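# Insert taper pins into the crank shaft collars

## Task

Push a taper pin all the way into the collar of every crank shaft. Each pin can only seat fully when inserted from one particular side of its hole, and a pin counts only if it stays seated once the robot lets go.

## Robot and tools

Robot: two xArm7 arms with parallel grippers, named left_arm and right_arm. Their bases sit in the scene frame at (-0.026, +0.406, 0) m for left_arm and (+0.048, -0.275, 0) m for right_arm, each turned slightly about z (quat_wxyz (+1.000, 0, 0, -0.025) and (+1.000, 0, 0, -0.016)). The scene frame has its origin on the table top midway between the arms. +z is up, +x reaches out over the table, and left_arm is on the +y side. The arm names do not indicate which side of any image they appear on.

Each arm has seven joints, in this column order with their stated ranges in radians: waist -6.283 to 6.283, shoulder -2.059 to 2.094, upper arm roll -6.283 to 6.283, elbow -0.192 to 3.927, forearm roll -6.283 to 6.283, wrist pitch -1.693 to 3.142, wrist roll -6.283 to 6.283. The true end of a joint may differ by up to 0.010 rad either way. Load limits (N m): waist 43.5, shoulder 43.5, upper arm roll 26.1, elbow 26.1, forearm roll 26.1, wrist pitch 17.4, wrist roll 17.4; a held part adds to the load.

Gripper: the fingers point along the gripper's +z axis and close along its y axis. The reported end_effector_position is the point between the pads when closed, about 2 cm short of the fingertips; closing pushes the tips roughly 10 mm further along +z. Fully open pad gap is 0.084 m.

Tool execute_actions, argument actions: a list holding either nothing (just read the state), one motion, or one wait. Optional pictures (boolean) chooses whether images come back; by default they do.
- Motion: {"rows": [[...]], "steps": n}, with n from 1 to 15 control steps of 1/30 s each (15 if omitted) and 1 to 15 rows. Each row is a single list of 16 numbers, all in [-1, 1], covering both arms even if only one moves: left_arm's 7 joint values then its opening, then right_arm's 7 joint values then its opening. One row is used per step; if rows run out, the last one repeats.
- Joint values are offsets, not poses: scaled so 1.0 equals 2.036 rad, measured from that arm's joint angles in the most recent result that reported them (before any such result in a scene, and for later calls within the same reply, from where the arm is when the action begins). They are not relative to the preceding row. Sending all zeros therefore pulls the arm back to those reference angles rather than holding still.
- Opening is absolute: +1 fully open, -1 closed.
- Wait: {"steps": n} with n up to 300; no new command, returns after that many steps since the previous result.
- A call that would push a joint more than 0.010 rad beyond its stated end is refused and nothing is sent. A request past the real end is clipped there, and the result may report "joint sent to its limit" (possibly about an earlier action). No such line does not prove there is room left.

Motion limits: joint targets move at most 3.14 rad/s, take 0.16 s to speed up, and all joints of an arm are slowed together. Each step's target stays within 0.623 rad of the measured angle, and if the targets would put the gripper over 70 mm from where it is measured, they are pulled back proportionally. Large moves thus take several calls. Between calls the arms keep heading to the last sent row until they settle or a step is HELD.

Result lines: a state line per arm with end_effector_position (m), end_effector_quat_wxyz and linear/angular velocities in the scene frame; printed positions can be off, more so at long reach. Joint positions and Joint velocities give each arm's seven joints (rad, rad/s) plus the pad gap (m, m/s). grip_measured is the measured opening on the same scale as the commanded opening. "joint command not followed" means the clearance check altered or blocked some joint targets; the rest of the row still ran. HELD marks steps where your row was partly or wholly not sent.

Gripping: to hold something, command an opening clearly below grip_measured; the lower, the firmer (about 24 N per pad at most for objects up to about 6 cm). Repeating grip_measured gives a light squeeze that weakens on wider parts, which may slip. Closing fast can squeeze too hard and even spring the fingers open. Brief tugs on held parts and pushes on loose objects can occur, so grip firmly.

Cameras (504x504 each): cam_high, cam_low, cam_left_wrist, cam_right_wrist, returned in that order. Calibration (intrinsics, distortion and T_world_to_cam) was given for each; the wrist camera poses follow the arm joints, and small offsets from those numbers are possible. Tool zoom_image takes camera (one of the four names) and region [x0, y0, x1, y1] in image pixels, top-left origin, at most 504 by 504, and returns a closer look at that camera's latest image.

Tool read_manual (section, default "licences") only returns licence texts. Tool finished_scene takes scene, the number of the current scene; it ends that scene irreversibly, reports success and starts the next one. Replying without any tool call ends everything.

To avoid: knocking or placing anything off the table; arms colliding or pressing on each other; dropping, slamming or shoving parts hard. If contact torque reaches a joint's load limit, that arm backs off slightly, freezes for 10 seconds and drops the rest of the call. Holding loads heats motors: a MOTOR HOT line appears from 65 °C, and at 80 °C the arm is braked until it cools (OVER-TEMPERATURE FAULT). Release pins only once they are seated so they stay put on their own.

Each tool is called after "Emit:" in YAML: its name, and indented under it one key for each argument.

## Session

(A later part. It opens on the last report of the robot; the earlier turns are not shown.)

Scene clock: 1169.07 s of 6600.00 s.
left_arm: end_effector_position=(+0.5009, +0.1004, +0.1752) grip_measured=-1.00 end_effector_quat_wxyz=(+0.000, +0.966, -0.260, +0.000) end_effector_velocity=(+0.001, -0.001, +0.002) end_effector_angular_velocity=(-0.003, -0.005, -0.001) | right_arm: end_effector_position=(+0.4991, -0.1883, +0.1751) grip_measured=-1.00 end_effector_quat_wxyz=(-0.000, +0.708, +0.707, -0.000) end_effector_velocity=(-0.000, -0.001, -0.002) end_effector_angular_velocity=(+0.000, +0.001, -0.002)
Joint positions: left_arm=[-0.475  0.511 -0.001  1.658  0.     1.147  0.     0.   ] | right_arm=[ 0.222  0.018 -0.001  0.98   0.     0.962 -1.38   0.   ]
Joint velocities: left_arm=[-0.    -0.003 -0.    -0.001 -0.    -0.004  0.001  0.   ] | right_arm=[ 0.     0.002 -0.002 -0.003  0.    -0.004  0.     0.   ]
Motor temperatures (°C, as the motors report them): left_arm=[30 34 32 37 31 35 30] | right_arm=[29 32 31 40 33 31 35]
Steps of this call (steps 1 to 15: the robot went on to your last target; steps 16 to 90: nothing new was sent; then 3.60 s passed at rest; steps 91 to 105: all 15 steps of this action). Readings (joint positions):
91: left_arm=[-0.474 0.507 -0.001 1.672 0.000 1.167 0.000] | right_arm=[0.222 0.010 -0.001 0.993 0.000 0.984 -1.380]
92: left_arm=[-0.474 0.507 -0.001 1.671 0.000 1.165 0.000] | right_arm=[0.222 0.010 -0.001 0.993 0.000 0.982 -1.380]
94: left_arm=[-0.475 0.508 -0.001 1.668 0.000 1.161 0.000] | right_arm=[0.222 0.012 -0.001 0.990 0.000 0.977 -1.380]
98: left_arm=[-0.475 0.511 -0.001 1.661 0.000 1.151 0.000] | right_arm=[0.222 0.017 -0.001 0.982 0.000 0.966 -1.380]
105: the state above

Emit:
execute_actions:
  actions:
    - {"rows": [[0,0.0005,0,-0.0014,0,-0.002,0,-1, 0,0.0009,0,-0.0013,0,-0.002,0,-1],[0,0.001,0,-0.0028,0,-0.004,0,-1, 0,0.0017,0,-0.0026,0,-0.0044,0,-1],[0,0.001,0,-0.0028,0,-0.004,0,-1, 0,0.0017,0,-0.0026,0,-0.0044,0,-1],[0,0.0015,0,-0.0042,0,-0.006,0,-1, 0,0.0026,0,-0.004,0,-0.0066,0,-1],[0,0.0015,0,-0.0042,0,-0.006,0,-1, 0,0.0026,0,-0.004,0,-0.0066,0,-1],[0,0.0019,0,-0.0057,0,-0.008,0,-1, 0,0.0036,0,-0.0052,0,-0.0088,0,-1]], "steps": 15}

Scene clock: 1176.10 s of 6600.00 s.
left_arm: end_effector_position=(+0.5018, +0.1003, +0.1714) grip_measured=-1.00 end_effector_quat_wxyz=(+0.001, +0.966, -0.260, +0.003) end_effector_velocity=(-0.000, +0.000, -0.002) end_effector_angular_velocity=(+0.001, +0.002, -0.000) | right_arm: end_effector_position=(+0.5016, -0.1883, +0.1729) grip_measured=-1.00 end_effector_quat_wxyz=(+0.003, +0.708, +0.706, +0.004) end_effector_velocity=(-0.002, -0.000, -0.002) end_effector_angular_velocity=(-0.001, +0.005, +0.001)
Joint positions: left_arm=[-0.474  0.513 -0.001  1.649  0.     1.13   0.     0.   ] | right_arm=[ 0.222  0.022 -0.002  0.975  0.     0.943 -1.38   0.   ]
Joint velocities: left_arm=[ 0.     0.002  0.    -0.003 -0.    -0.003  0.     0.   ] | right_arm=[ 0.001  0.001 -0.001 -0.005  0.    -0.001 -0.002  0.   ]
Motor temperatures (°C, as the motors report them): left_arm=[30 34 32 37 31 35 30] | right_arm=[29 31 31 40 33 31 35]
Steps of this call (steps 1 to 15: the robot went on to your last target; steps 16 to 90: nothing new was sent; then 3.53 s passed at rest; steps 91 to 105: all 15 steps of this action). Readings (joint positions):
91: left_arm=[-0.475 0.512 -0.001 1.658 0.000 1.146 0.000] | right_arm=[0.222 0.018 -0.001 0.979 0.000 0.961 -1.380]
92: left_arm=[-0.475 0.512 -0.001 1.657 0.000 1.145 0.000] | right_arm=[0.222 0.019 -0.001 0.979 0.000 0.960 -1.380]
94: left_arm=[-0.475 0.512 -0.001 1.655 0.000 1.141 0.000] | right_arm=[0.222 0.019 -0.001 0.978 0.000 0.956 -1.380]
98: left_arm=[-0.475 0.513 -0.001 1.650 0.000 1.134 0.000] | right_arm=[0.222 0.021 -0.002 0.976 0.000 0.947 -1.380]
105: the state above
camera_calibration (this result's frames):
cam_left_wrist: T_world_to_cam=[[-0.497318, -0.867476, 0.0126435, 0.368497], [-0.867396, 0.496875, -0.0271902, 0.460241], [0.0173046, -0.0244891, -0.99955, 0.296336], [0, 0, 0, 1]] pos_world=[0.577343, 0.0982368, 0.304057]
cam_right_wrist: T_world_to_cam=[[0.999546, -0.00346346, 0.0299195, -0.47672], [-0.0035711, -0.999987, 0.00354492, -0.116457], [0.0299069, -0.00365016, -0.999546, 0.290964], [0, 0, 0, 1]] pos_world=[0.467386, -0.117045, 0.305508]

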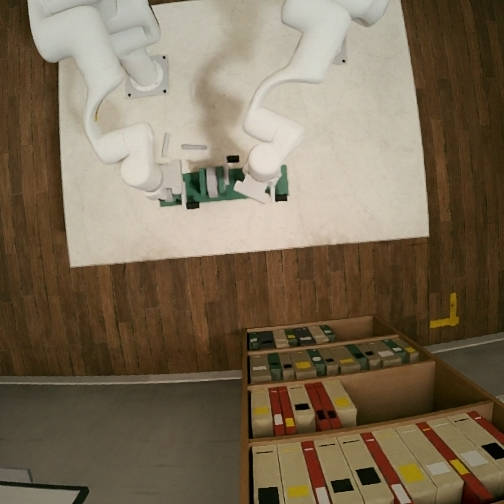

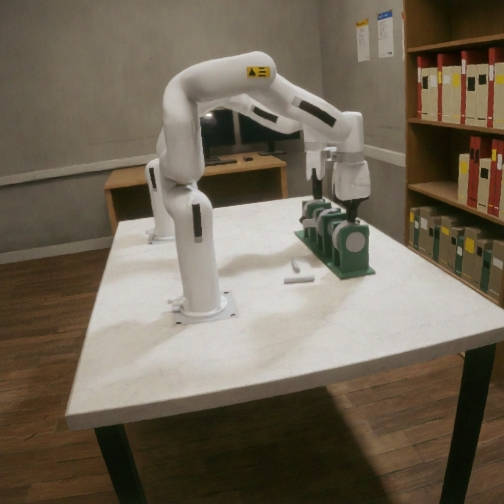

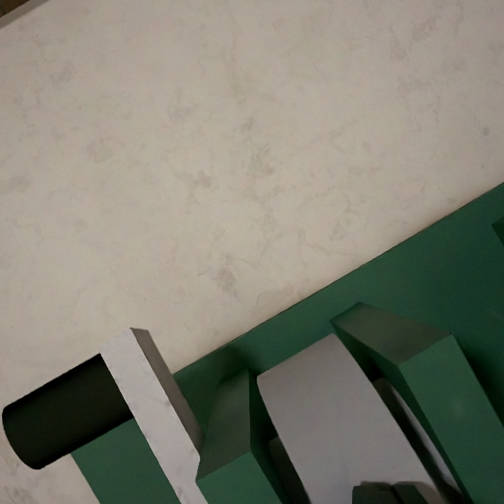

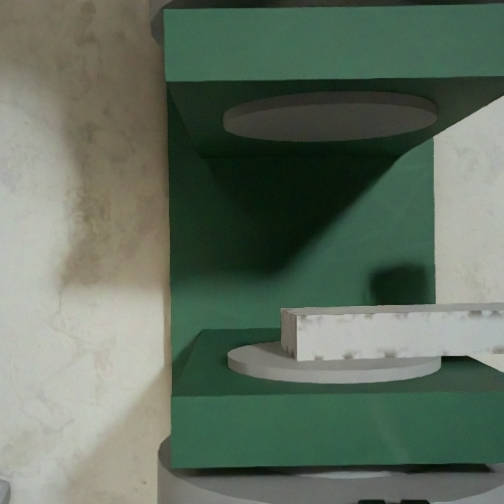

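Emit:
execute_actions:
  actions:
    - {"rows": [[0,-0.03,0,0.01,0,0.04,0,-1, 0,-0.008,0,0.012,0,0.022,0,-1],[0,-0.06,0,0.02,0,0.08,0,-1, 0,-0.0158,0,0.0233,0,0.044,0,-1],[0,-0.09,0,0.02,0,0.11,0,-1, 0,-0.0158,0,0.0233,0,0.044,0,-1],[0.05,-0.123,0,0.02,0,0.146,0,-1, 0,-0.0158,0,0.0233,0,0.044,0,-1],[0.2,-0.123,0,0.02,0,0.146,0,-1, 0,-0.0158,0,0.0233,0,0.044,0,-1]], "steps": 15}

Emit:
zoom_image:
  camera: "cam_right_wrist"
  region: [290, 404, 450, 504]

Scene clock: 1189.00 s of 6600.00 s.
left_arm: end_effector_position=(+0.5212, +0.2395, +0.2635) grip_measured=-1.00 end_effector_quat_wxyz=(-0.001, +0.989, -0.147, -0.008) end_effector_velocity=(+0.056, +0.427, +0.202) end_effector_angular_velocity=(-0.012, -0.056, +0.742) | right_arm: end_effector_position=(+0.4985, -0.1885, +0.1982) grip_measured=-1.00 end_effector_quat_wxyz=(-0.001, +0.708, +0.707, -0.002) end_effector_velocity=(+0.006, -0.001, +0.012) end_effector_angular_velocity=(+0.004, -0.024, -0.002)
Joint positions: left_arm=[-0.244  0.347 -0.001  1.671 -0.     1.34   0.     0.   ] | right_arm=[ 0.222 -0.008 -0.002  1.02   0.     1.032 -1.38   0.   ]
Joint velocities: left_arm=[ 0.736 -0.342  0.006  0.075  0.002  0.36  -0.001  0.   ] | right_arm=[-0.002 -0.013 -0.003  0.014 -0.001  0.003 -0.002  0.   ]
Motor temperatures (°C, as the motors report them): left_arm=[30 34 32 35 31 35 30] | right_arm=[29 31 31 38 33 31 35]
Steps of this call (steps 1 to 15: the robot went on to your last target; steps 16 to 90: nothing new was sent; then 9.40 s passed at rest; steps 91 to 105: all 15 steps of this action). Readings (joint positions):
91: left_arm=[-0.475 0.514 -0.001 1.647 0.000 1.131 0.000] | right_arm=[0.222 0.024 -0.001 0.977 0.000 0.945 -1.380]
92: left_arm=[-0.475 0.511 -0.001 1.648 -0.000 1.137 -0.000] | right_arm=[0.222 0.023 -0.001 0.980 0.000 0.950 -1.380]
94: left_arm=[-0.475 0.488 -0.003 1.644 -0.001 1.186 0.000] | right_arm=[0.223 0.016 0.001 0.987 0.001 0.990 -1.380]
98: left_arm=[-0.420 0.418 -0.011 1.662 -0.001 1.255 0.000] | right_arm=[0.223 -0.002 0.001 1.011 0.001 1.025 -1.380]
105: the state above
camera_calibration (this result's frames):
cam_left_wrist: T_world_to_cam=[[-0.286347, -0.958038, 0.0130075, 0.40942], [-0.958123, 0.286287, -0.00630078, 0.502629], [0.00231251, -0.014267, -0.999896, 0.397012], [0, 0, 0, 1]] pos_world=[0.597898, 0.254008, 0.394812]
cam_right_wrist: T_world_to_cam=[[0.999866, -0.0027945, 0.0161586, -0.471716], [-0.00289199, -0.999978, 0.00601259, -0.117603], [0.0161415, -0.00605851, -0.999851, 0.322882], [0, 0, 0, 1]] pos_world=[0.466101, -0.116963, 0.331163]

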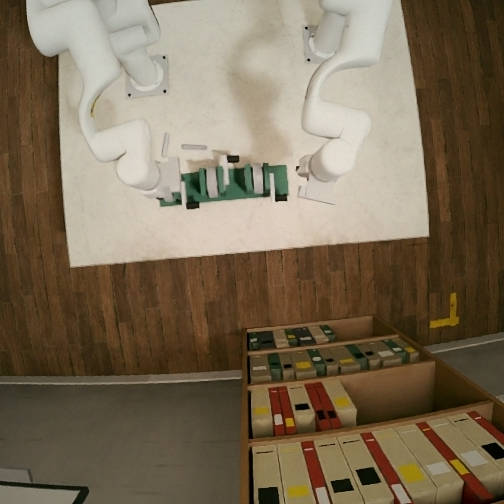

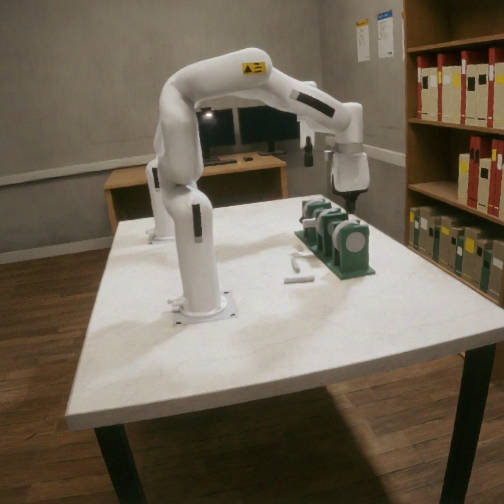

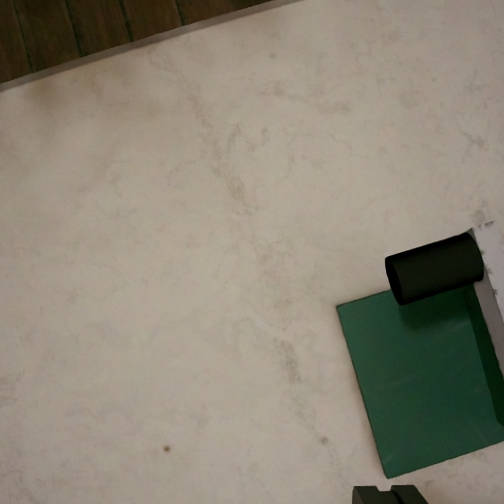

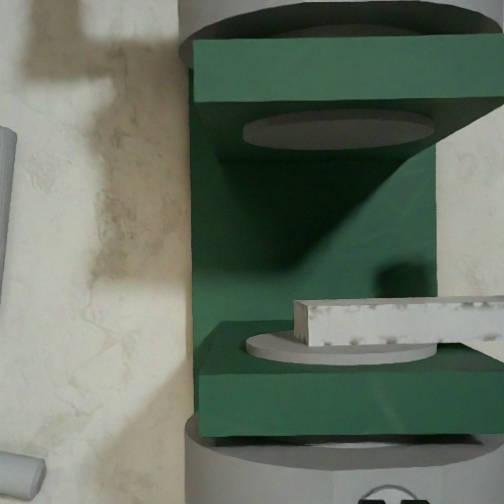

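Region (290, 404, 450, 504) of cam_right_wrist's 504x504 image, scaled by 3.150, with more detail than that image has; it fills the top 315 rows of this view, and the rest is white.

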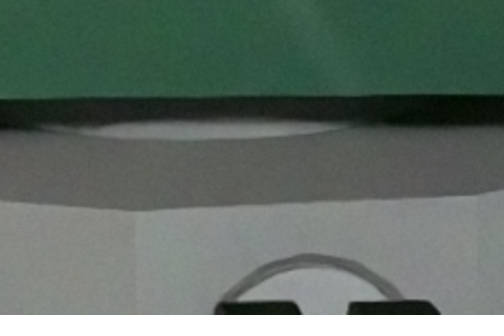

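Emit:
execute_actions:
  actions:
    - {"rows": [[0.087,-0.041,0,0.009,0,0.043,0,-1, 0.1427,0.05,0,0.0868,0,0.03,0.1424,-1],[0.087,-0.041,0,0.009,0,0.043,0,-1, 0.1427,0.05,0,0.0868,0,0.03,0.1424,-1],[0.087,-0.041,0,0.009,0,0.043,0,-1, 0.1427,0.05,0,0.0868,0,0.03,0.1424,-1],[0.087,-0.041,0,0.009,0,0.043,0,-1, 0.1427,0.05,0,0.0868,0,0.03,0.1424,-1],[0.087,-0.041,0,0.009,0,0.043,0,-1, 0.1427,0.05,0,0.0868,0,0.03,0.1424,-1],[0.087,-0.041,0,0.009,0,0.043,0,-1, 0.1427,0.05,0,0.0868,0,0.03,0.1424,-1],[0.087,-0.041,0,0.009,0,0.043,0,-1, 0.1427,0.0697,0,0.0868,0,0.0152,0.1424,-1]], "steps": 15}

Scene clock: 1197.93 s of 6600.00 s.
left_arm: end_effector_position=(+0.5228, +0.3409, +0.3119) grip_measured=-1.00 end_effector_quat_wxyz=(+0.000, +0.998, -0.059, -0.001) end_effector_velocity=(-0.001, +0.000, -0.001) end_effector_angular_velocity=(+0.001, +0.005, -0.001) | right_arm: end_effector_position=(+0.4947, -0.0455, +0.1995) grip_measured=-1.00 end_effector_quat_wxyz=(-0.001, +0.706, +0.708, -0.001) end_effector_velocity=(+0.026, +0.003, +0.011) end_effector_angular_velocity=(+0.005, -0.040, -0.118)
Joint positions: left_arm=[-0.067  0.264 -0.001  1.69  -0.     1.427  0.     0.   ] | right_arm=[ 0.505  0.129  0.     1.19   0.     1.064 -1.1    0.   ]
Joint velocities: left_arm=[-0.     0.001  0.    -0.002 -0.     0.002  0.001  0.   ] | right_arm=[ 0.056  0.041 -0.073  0.076 -0.005 -0.003  0.104  0.   ]
Motor temperatures (°C, as the motors report them): left_arm=[30 34 32 36 31 35 30] | right_arm=[29 31 31 38 33 31 35]
Steps of this call (steps 1 to 30: the robot went on to your last target; steps 31 to 90: nothing new was sent; then 5.43 s passed at rest; steps 91 to 105: all 15 steps of this action). Readings (joint positions):
91: left_arm=[-0.067 0.263 -0.001 1.690 0.000 1.428 0.000] | right_arm=[0.222 -0.010 -0.002 1.022 0.000 1.033 -1.380]
92: left_arm=[-0.067 0.263 -0.001 1.690 -0.000 1.427 0.000] | right_arm=[0.227 -0.008 -0.004 1.026 -0.000 1.034 -1.373]
94: left_arm=[-0.067 0.263 -0.001 1.690 -0.000 1.427 0.000] | right_arm=[0.269 0.008 -0.010 1.052 -0.000 1.044 -1.327]
98: left_arm=[-0.067 0.264 -0.001 1.690 -0.000 1.427 0.000] | right_arm=[0.395 0.054 0.001 1.127 0.000 1.065 -1.209]
105: the state above
camera_calibration (this result's frames):
cam_left_wrist: T_world_to_cam=[[-0.113307, -0.993475, 0.0129969, 0.427938], [-0.993379, 0.113027, -0.0205723, 0.557362], [0.0189691, -0.0152419, -0.999704, 0.438322], [0, 0, 0, 1]] pos_world=[0.593845, 0.368829, 0.444097]
cam_right_wrist: T_world_to_cam=[[0.999849, 0.0016742, 0.017282, -0.467504], [0.00156193, -0.999978, 0.00650786, 0.0230637], [0.0172925, -0.00647989, -0.999829, 0.324486], [0, 0, 0, 1]] pos_world=[0.461786, 0.0259485, 0.33236]

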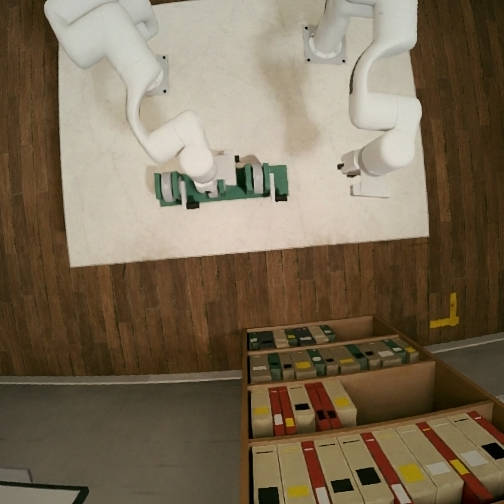

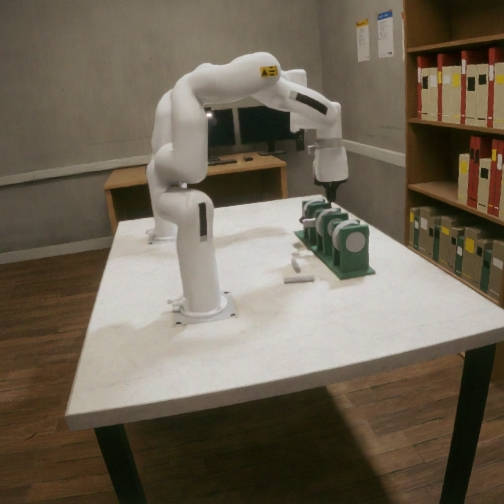

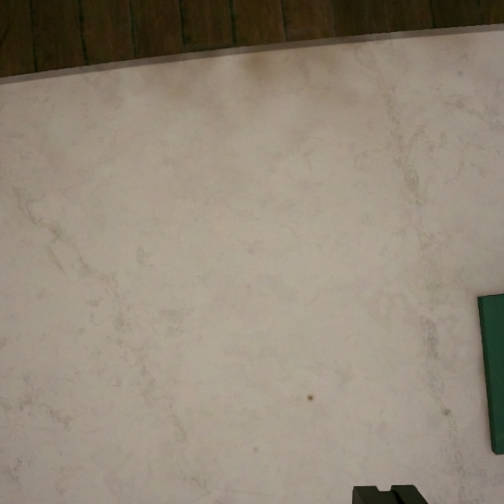

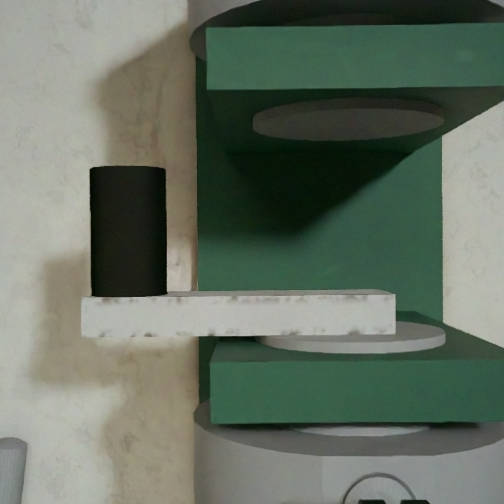

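Emit:
execute_actions:
  actions:
    - {"rows": [[0,0,0,0,0,0,0,-1, 0.0037,0.004,0,0.002,0,-0.005,0.005,-1],[0,0,0,0,0,0,0,-1, 0.0037,0.006,0,-0.002,0,-0.01,0.005,-1],[0,0,0,0,0,0,0,-1, 0.0037,0.008,0,-0.005,0,-0.015,0.005,-1],[0,0,0,0,0,0,0,-1, 0.0037,0.01,0,-0.008,0,-0.02,0.005,-1],[0,0,0,0,0,0,0,-1, 0.0037,0.012,0,-0.011,0,-0.025,0.005,-1],[0,0,0,0,0,0,0,-1, 0.0037,0.0135,0,-0.013,0,-0.029,0.005,-1],[0,0,0,0,0,0,0,-1, 0.0037,0.015,0,-0.015,0,-0.032,0.005,-1],[0,0,0,0,0,0,0,-1, 0.0037,0.016,0,-0.017,0,-0.035,0.005,-1],[0,0,0,0,0,0,0,-1, 0.0037,0.017,0,-0.0185,0,-0.037,0.005,-1],[0,0,0,0,0,0,0,-1, 0.0037,0.0177,0,-0.0196,0,-0.039,0.005,-1],[0,0,0,0,0,0,0,-1, 0.0037,0.0183,0,-0.0206,0,-0.0403,0.005,-1]], "steps": 15}
  pictures: false

Emit:
execute_actions:
  actions:
    - {"steps": 10}
  pictures: false

Scene clock: 1206.27 s of 6600.00 s.
left_arm: end_effector_position=(+0.5228, +0.3409, +0.3119) grip_measured=-1.00 end_effector_quat_wxyz=(+0.000, +0.998, -0.059, -0.001) end_effector_velocity=(+0.000, +0.000, +0.000) end_effector_angular_velocity=(+0.001, -0.000, -0.000) | right_arm: end_effector_position=(+0.4966, -0.0406, +0.1744) grip_measured=-1.00 end_effector_quat_wxyz=(+0.001, +0.707, +0.707, +0.003) end_effector_velocity=(+0.007, +0.000, -0.004) end_effector_angular_velocity=(+0.011, -0.023, -0.004)
Joint positions: left_arm=[-0.067  0.264 -0.001  1.69  -0.     1.427  0.     0.   ] | right_arm=[ 0.513  0.161  0.     1.154  0.     0.985 -1.089  0.   ]
Joint velocities: left_arm=[ 0.     0.     0.     0.     0.001 -0.     0.     0.   ] | right_arm=[-0.002  0.005 -0.004 -0.011 -0.001 -0.041 -0.001  0.   ]
Motor temperatures (°C, as the motors report them): left_arm=[30 34 32 36 31 35 30] | right_arm=[29 31 31 39 33 31 35]
Steps of this call (steps 1 to 15: the robot went on to your last target; steps 16 to 90: nothing new was sent; then 4.83 s passed at rest; steps 91 to 105: all 15 steps of this action). Readings (joint positions):
91: left_arm=[-0.067 0.264 -0.001 1.690 -0.000 1.427 0.000] | right_arm=[0.513 0.134 -0.001 1.197 0.000 1.063 -1.090]
92: left_arm=[-0.067 0.264 -0.001 1.690 -0.000 1.427 0.000] | right_arm=[0.513 0.134 -0.001 1.196 0.000 1.060 -1.090]
94: left_arm=[-0.067 0.264 -0.001 1.690 -0.000 1.427 0.000] | right_arm=[0.513 0.138 -0.000 1.190 0.000 1.047 -1.090]
98: left_arm=[-0.067 0.264 -0.001 1.690 -0.000 1.427 0.000] | right_arm=[0.513 0.153 0.000 1.168 0.000 1.015 -1.089]
105: the state above

Scene clock: 1206.60 s of 6600.00 s.
left_arm: end_effector_position=(+0.5228, +0.3409, +0.3119) grip_measured=-1.00 end_effector_quat_wxyz=(+0.000, +0.998, -0.059, -0.001) end_effector_velocity=(-0.000, +0.000, -0.001) end_effector_angular_velocity=(+0.001, +0.002, -0.001) | right_arm: end_effector_position=(+0.4971, -0.0407, +0.1735) grip_measured=-1.00 end_effector_quat_wxyz=(+0.001, +0.707, +0.707, +0.004) end_effector_velocity=(-0.001, -0.000, -0.003) end_effector_angular_velocity=(-0.002, +0.003, -0.002)
Joint positions: left_arm=[-0.067  0.264 -0.001  1.69  -0.     1.427  0.     0.   ] | right_arm=[ 0.512  0.163 -0.     1.152  0.     0.981 -1.089  0.   ]
Joint velocities: left_arm=[-0.     0.001  0.    -0.001  0.     0.001  0.001  0.   ] | right_arm=[ 0.     0.004  0.    -0.003 -0.    -0.003  0.003  0.   ]
Motor temperatures (°C, as the motors report them): left_arm=[30 34 32 36 31 35 30] | right_arm=[29 31 31 39 33 31 35]
Steps of this call (steps 1 to 10: the robot went on to your last target). Readings (joint positions):
1: left_arm=[-0.067 0.264 -0.001 1.690 -0.000 1.427 0.000] | right_arm=[0.513 0.161 0.000 1.153 0.000 0.984 -1.089]
2: left_arm=[-0.067 0.264 -0.001 1.690 -0.000 1.427 0.000] | right_arm=[0.513 0.162 -0.000 1.153 0.000 0.983 -1.089]
4: left_arm=[-0.067 0.264 -0.001 1.690 -0.000 1.427 0.000] | right_arm=[0.513 0.162 -0.000 1.153 0.000 0.982 -1.089]
8: left_arm=[-0.067 0.264 -0.001 1.690 -0.000 1.427 0.000] | right_arm=[0.512 0.162 -0.000 1.152 0.000 0.981 -1.089]
10: the state above

Contact at same height. Lift and view.

Emit:
execute_actions:
  actions:
    - {"rows": [[0,0,0,0,0,0,0,-1, 0,-0.02,0,0.03,0,0.05,0,-1],[0,0,0,0,0,0,0,-1, 0,-0.05,0,0.07,0,0.12,0,-1],[0,0,0,0,0,0,0,-1, 0,-0.08,0,0.12,0,0.2,0,-1]], "steps": 15}
  pictures: false

Emit:
execute_actions:
  actions:
    - {"steps": 10}

Emit:
zoom_image:
  camera: "cam_low"
  region: [290, 190, 390, 290]

Scene clock: 1210.90 s of 6600.00 s.
left_arm: end_effector_position=(+0.5228, +0.3409, +0.3119) grip_measured=-1.00 end_effector_quat_wxyz=(+0.000, +0.998, -0.059, -0.001) end_effector_velocity=(-0.000, +0.000, -0.000) end_effector_angular_velocity=(+0.000, +0.001, +0.000) | right_arm: end_effector_position=(+0.4781, -0.0501, +0.3207) grip_measured=-1.00 end_effector_quat_wxyz=(+0.002, +0.707, +0.707, +0.007) end_effector_velocity=(-0.030, -0.023, +0.083) end_effector_angular_velocity=(-0.016, +0.022, -0.011)
Joint positions: left_arm=[-0.067  0.264 -0.001  1.69  -0.     1.427  0.     0.   ] | right_arm=[ 0.513  0.006  0.     1.386  0.     1.366 -1.089  0.   ]
Joint velocities: left_arm=[-0.    -0.001  0.    -0.001  0.     0.001 -0.     0.   ] | right_arm=[-0.004 -0.094 -0.007  0.133 -0.003  0.255  0.001  0.   ]
Motor temperatures (°C, as the motors report them): left_arm=[30 34 32 37 31 35 30] | right_arm=[29 31 31 38 33 31 35]
Steps of this call (steps 1 to 15: the robot went on to your last target; steps 16 to 90: nothing new was sent; then 0.80 s passed at rest; steps 91 to 105: all 15 steps of this action). Readings (joint positions):
91: left_arm=[-0.067 0.264 -0.001 1.690 -0.000 1.427 0.000] | right_arm=[0.513 0.163 0.000 1.152 0.000 0.982 -1.089]
92: left_arm=[-0.067 0.264 -0.001 1.690 -0.000 1.427 0.000] | right_arm=[0.513 0.162 0.000 1.155 0.001 0.988 -1.089]
94: left_arm=[-0.067 0.264 -0.001 1.690 -0.000 1.427 0.000] | right_arm=[0.514 0.153 0.004 1.170 0.002 1.040 -1.089]
98: left_arm=[-0.067 0.264 -0.001 1.690 -0.000 1.427 0.000] | right_arm=[0.515 0.092 0.004 1.262 0.002 1.184 -1.089]
105: the state above

Scene clock: 1211.23 s of 6600.00 s.
left_arm: end_effector_position=(+0.5228, +0.3409, +0.3119) grip_measured=-1.00 end_effector_quat_wxyz=(+0.000, +0.998, -0.059, -0.001) end_effector_velocity=(+0.000, +0.000, +0.001) end_effector_angular_velocity=(+0.000, -0.001, -0.001) | right_arm: end_effector_position=(+0.4750, -0.0521, +0.3250) grip_measured=-1.00 end_effector_quat_wxyz=(+0.001, +0.707, +0.707, +0.003) end_effector_velocity=(+0.001, +0.001, +0.008) end_effector_angular_velocity=(+0.006, -0.013, +0.001)
Joint positions: left_arm=[-0.067  0.264 -0.001  1.69  -0.     1.427  0.     0.   ] | right_arm=[ 0.513  0.001 -0.     1.395  0.     1.387 -1.089  0.   ]
Joint velocities: left_arm=[-0.    -0.001  0.    -0.     0.    -0.001  0.001  0.   ] | right_arm=[ 0.    -0.008  0.001  0.011 -0.     0.005  0.     0.   ]
Motor temperatures (°C, as the motors report them): left_arm=[30 34 32 37 31 35 30] | right_arm=[29 31 31 38 33 31 35]
Steps of this call (steps 1 to 10: the robot went on to your last target). Readings (joint positions):
1: left_arm=[-0.067 0.264 -0.001 1.690 -0.000 1.427 0.000] | right_arm=[0.513 0.004 -0.000 1.389 0.000 1.373 -1.089]
2: left_arm=[-0.067 0.264 -0.001 1.690 -0.000 1.427 0.000] | right_arm=[0.513 0.003 -0.000 1.390 0.000 1.378 -1.089]
4: left_arm=[-0.067 0.264 -0.001 1.690 -0.000 1.427 0.000] | right_arm=[0.513 0.004 0.000 1.391 0.000 1.383 -1.089]
8: left_arm=[-0.067 0.264 -0.001 1.690 -0.000 1.427 0.000] | right_arm=[0.513 0.002 -0.000 1.394 0.000 1.387 -1.089]
10: the state above
camera_calibration (this result's frames):
cam_left_wrist: T_world_to_cam=[[-0.113307, -0.993475, 0.0129972, 0.427938], [-0.993379, 0.113027, -0.0205725, 0.557362], [0.0189692, -0.0152421, -0.999704, 0.438322], [0, 0, 0, 1]] pos_world=[0.593845, 0.368829, 0.444097]
cam_right_wrist: T_world_to_cam=[[0.999666, -0.00186645, 0.0257615, -0.452813], [-0.00192912, -0.999995, 0.00240818, 0.0186553], [0.0257568, -0.00245707, -0.999665, 0.446409], [0, 0, 0, 1]] pos_world=[0.4412, 0.0189069, 0.45788]

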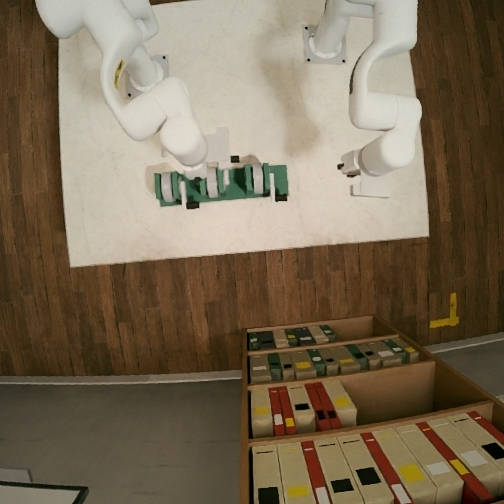

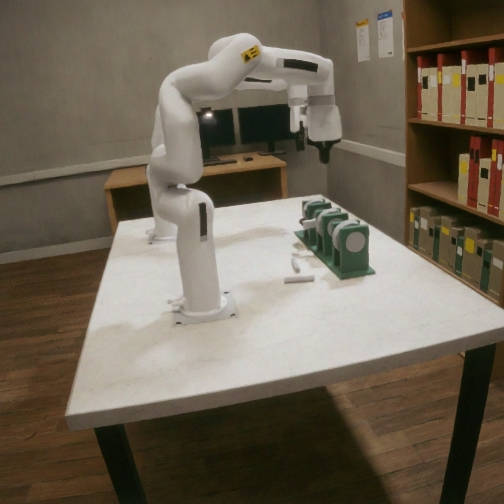

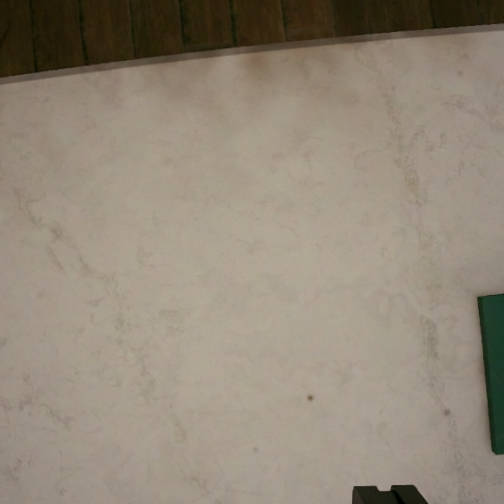

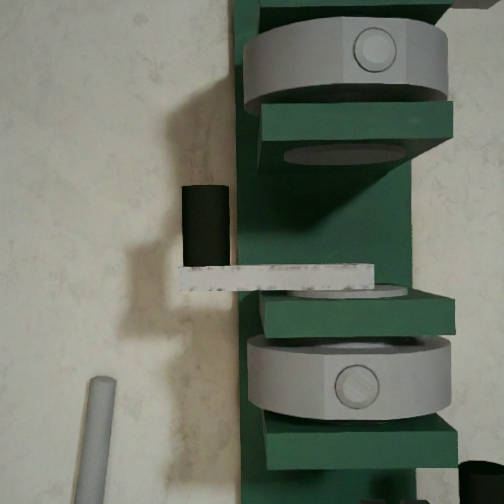

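Region (290, 190, 390, 290) of cam_low's 504x504 image, scaled by 5.040, with more detail than that image has.

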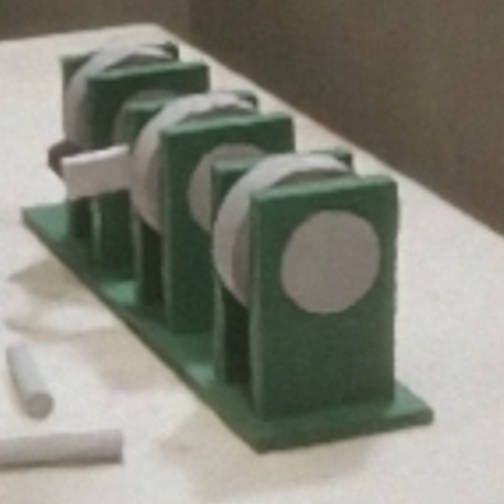

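All pins are in. Finishing scene 1.

Emit:
finished_scene:
  scene: 1

The scene is finished: the task was done.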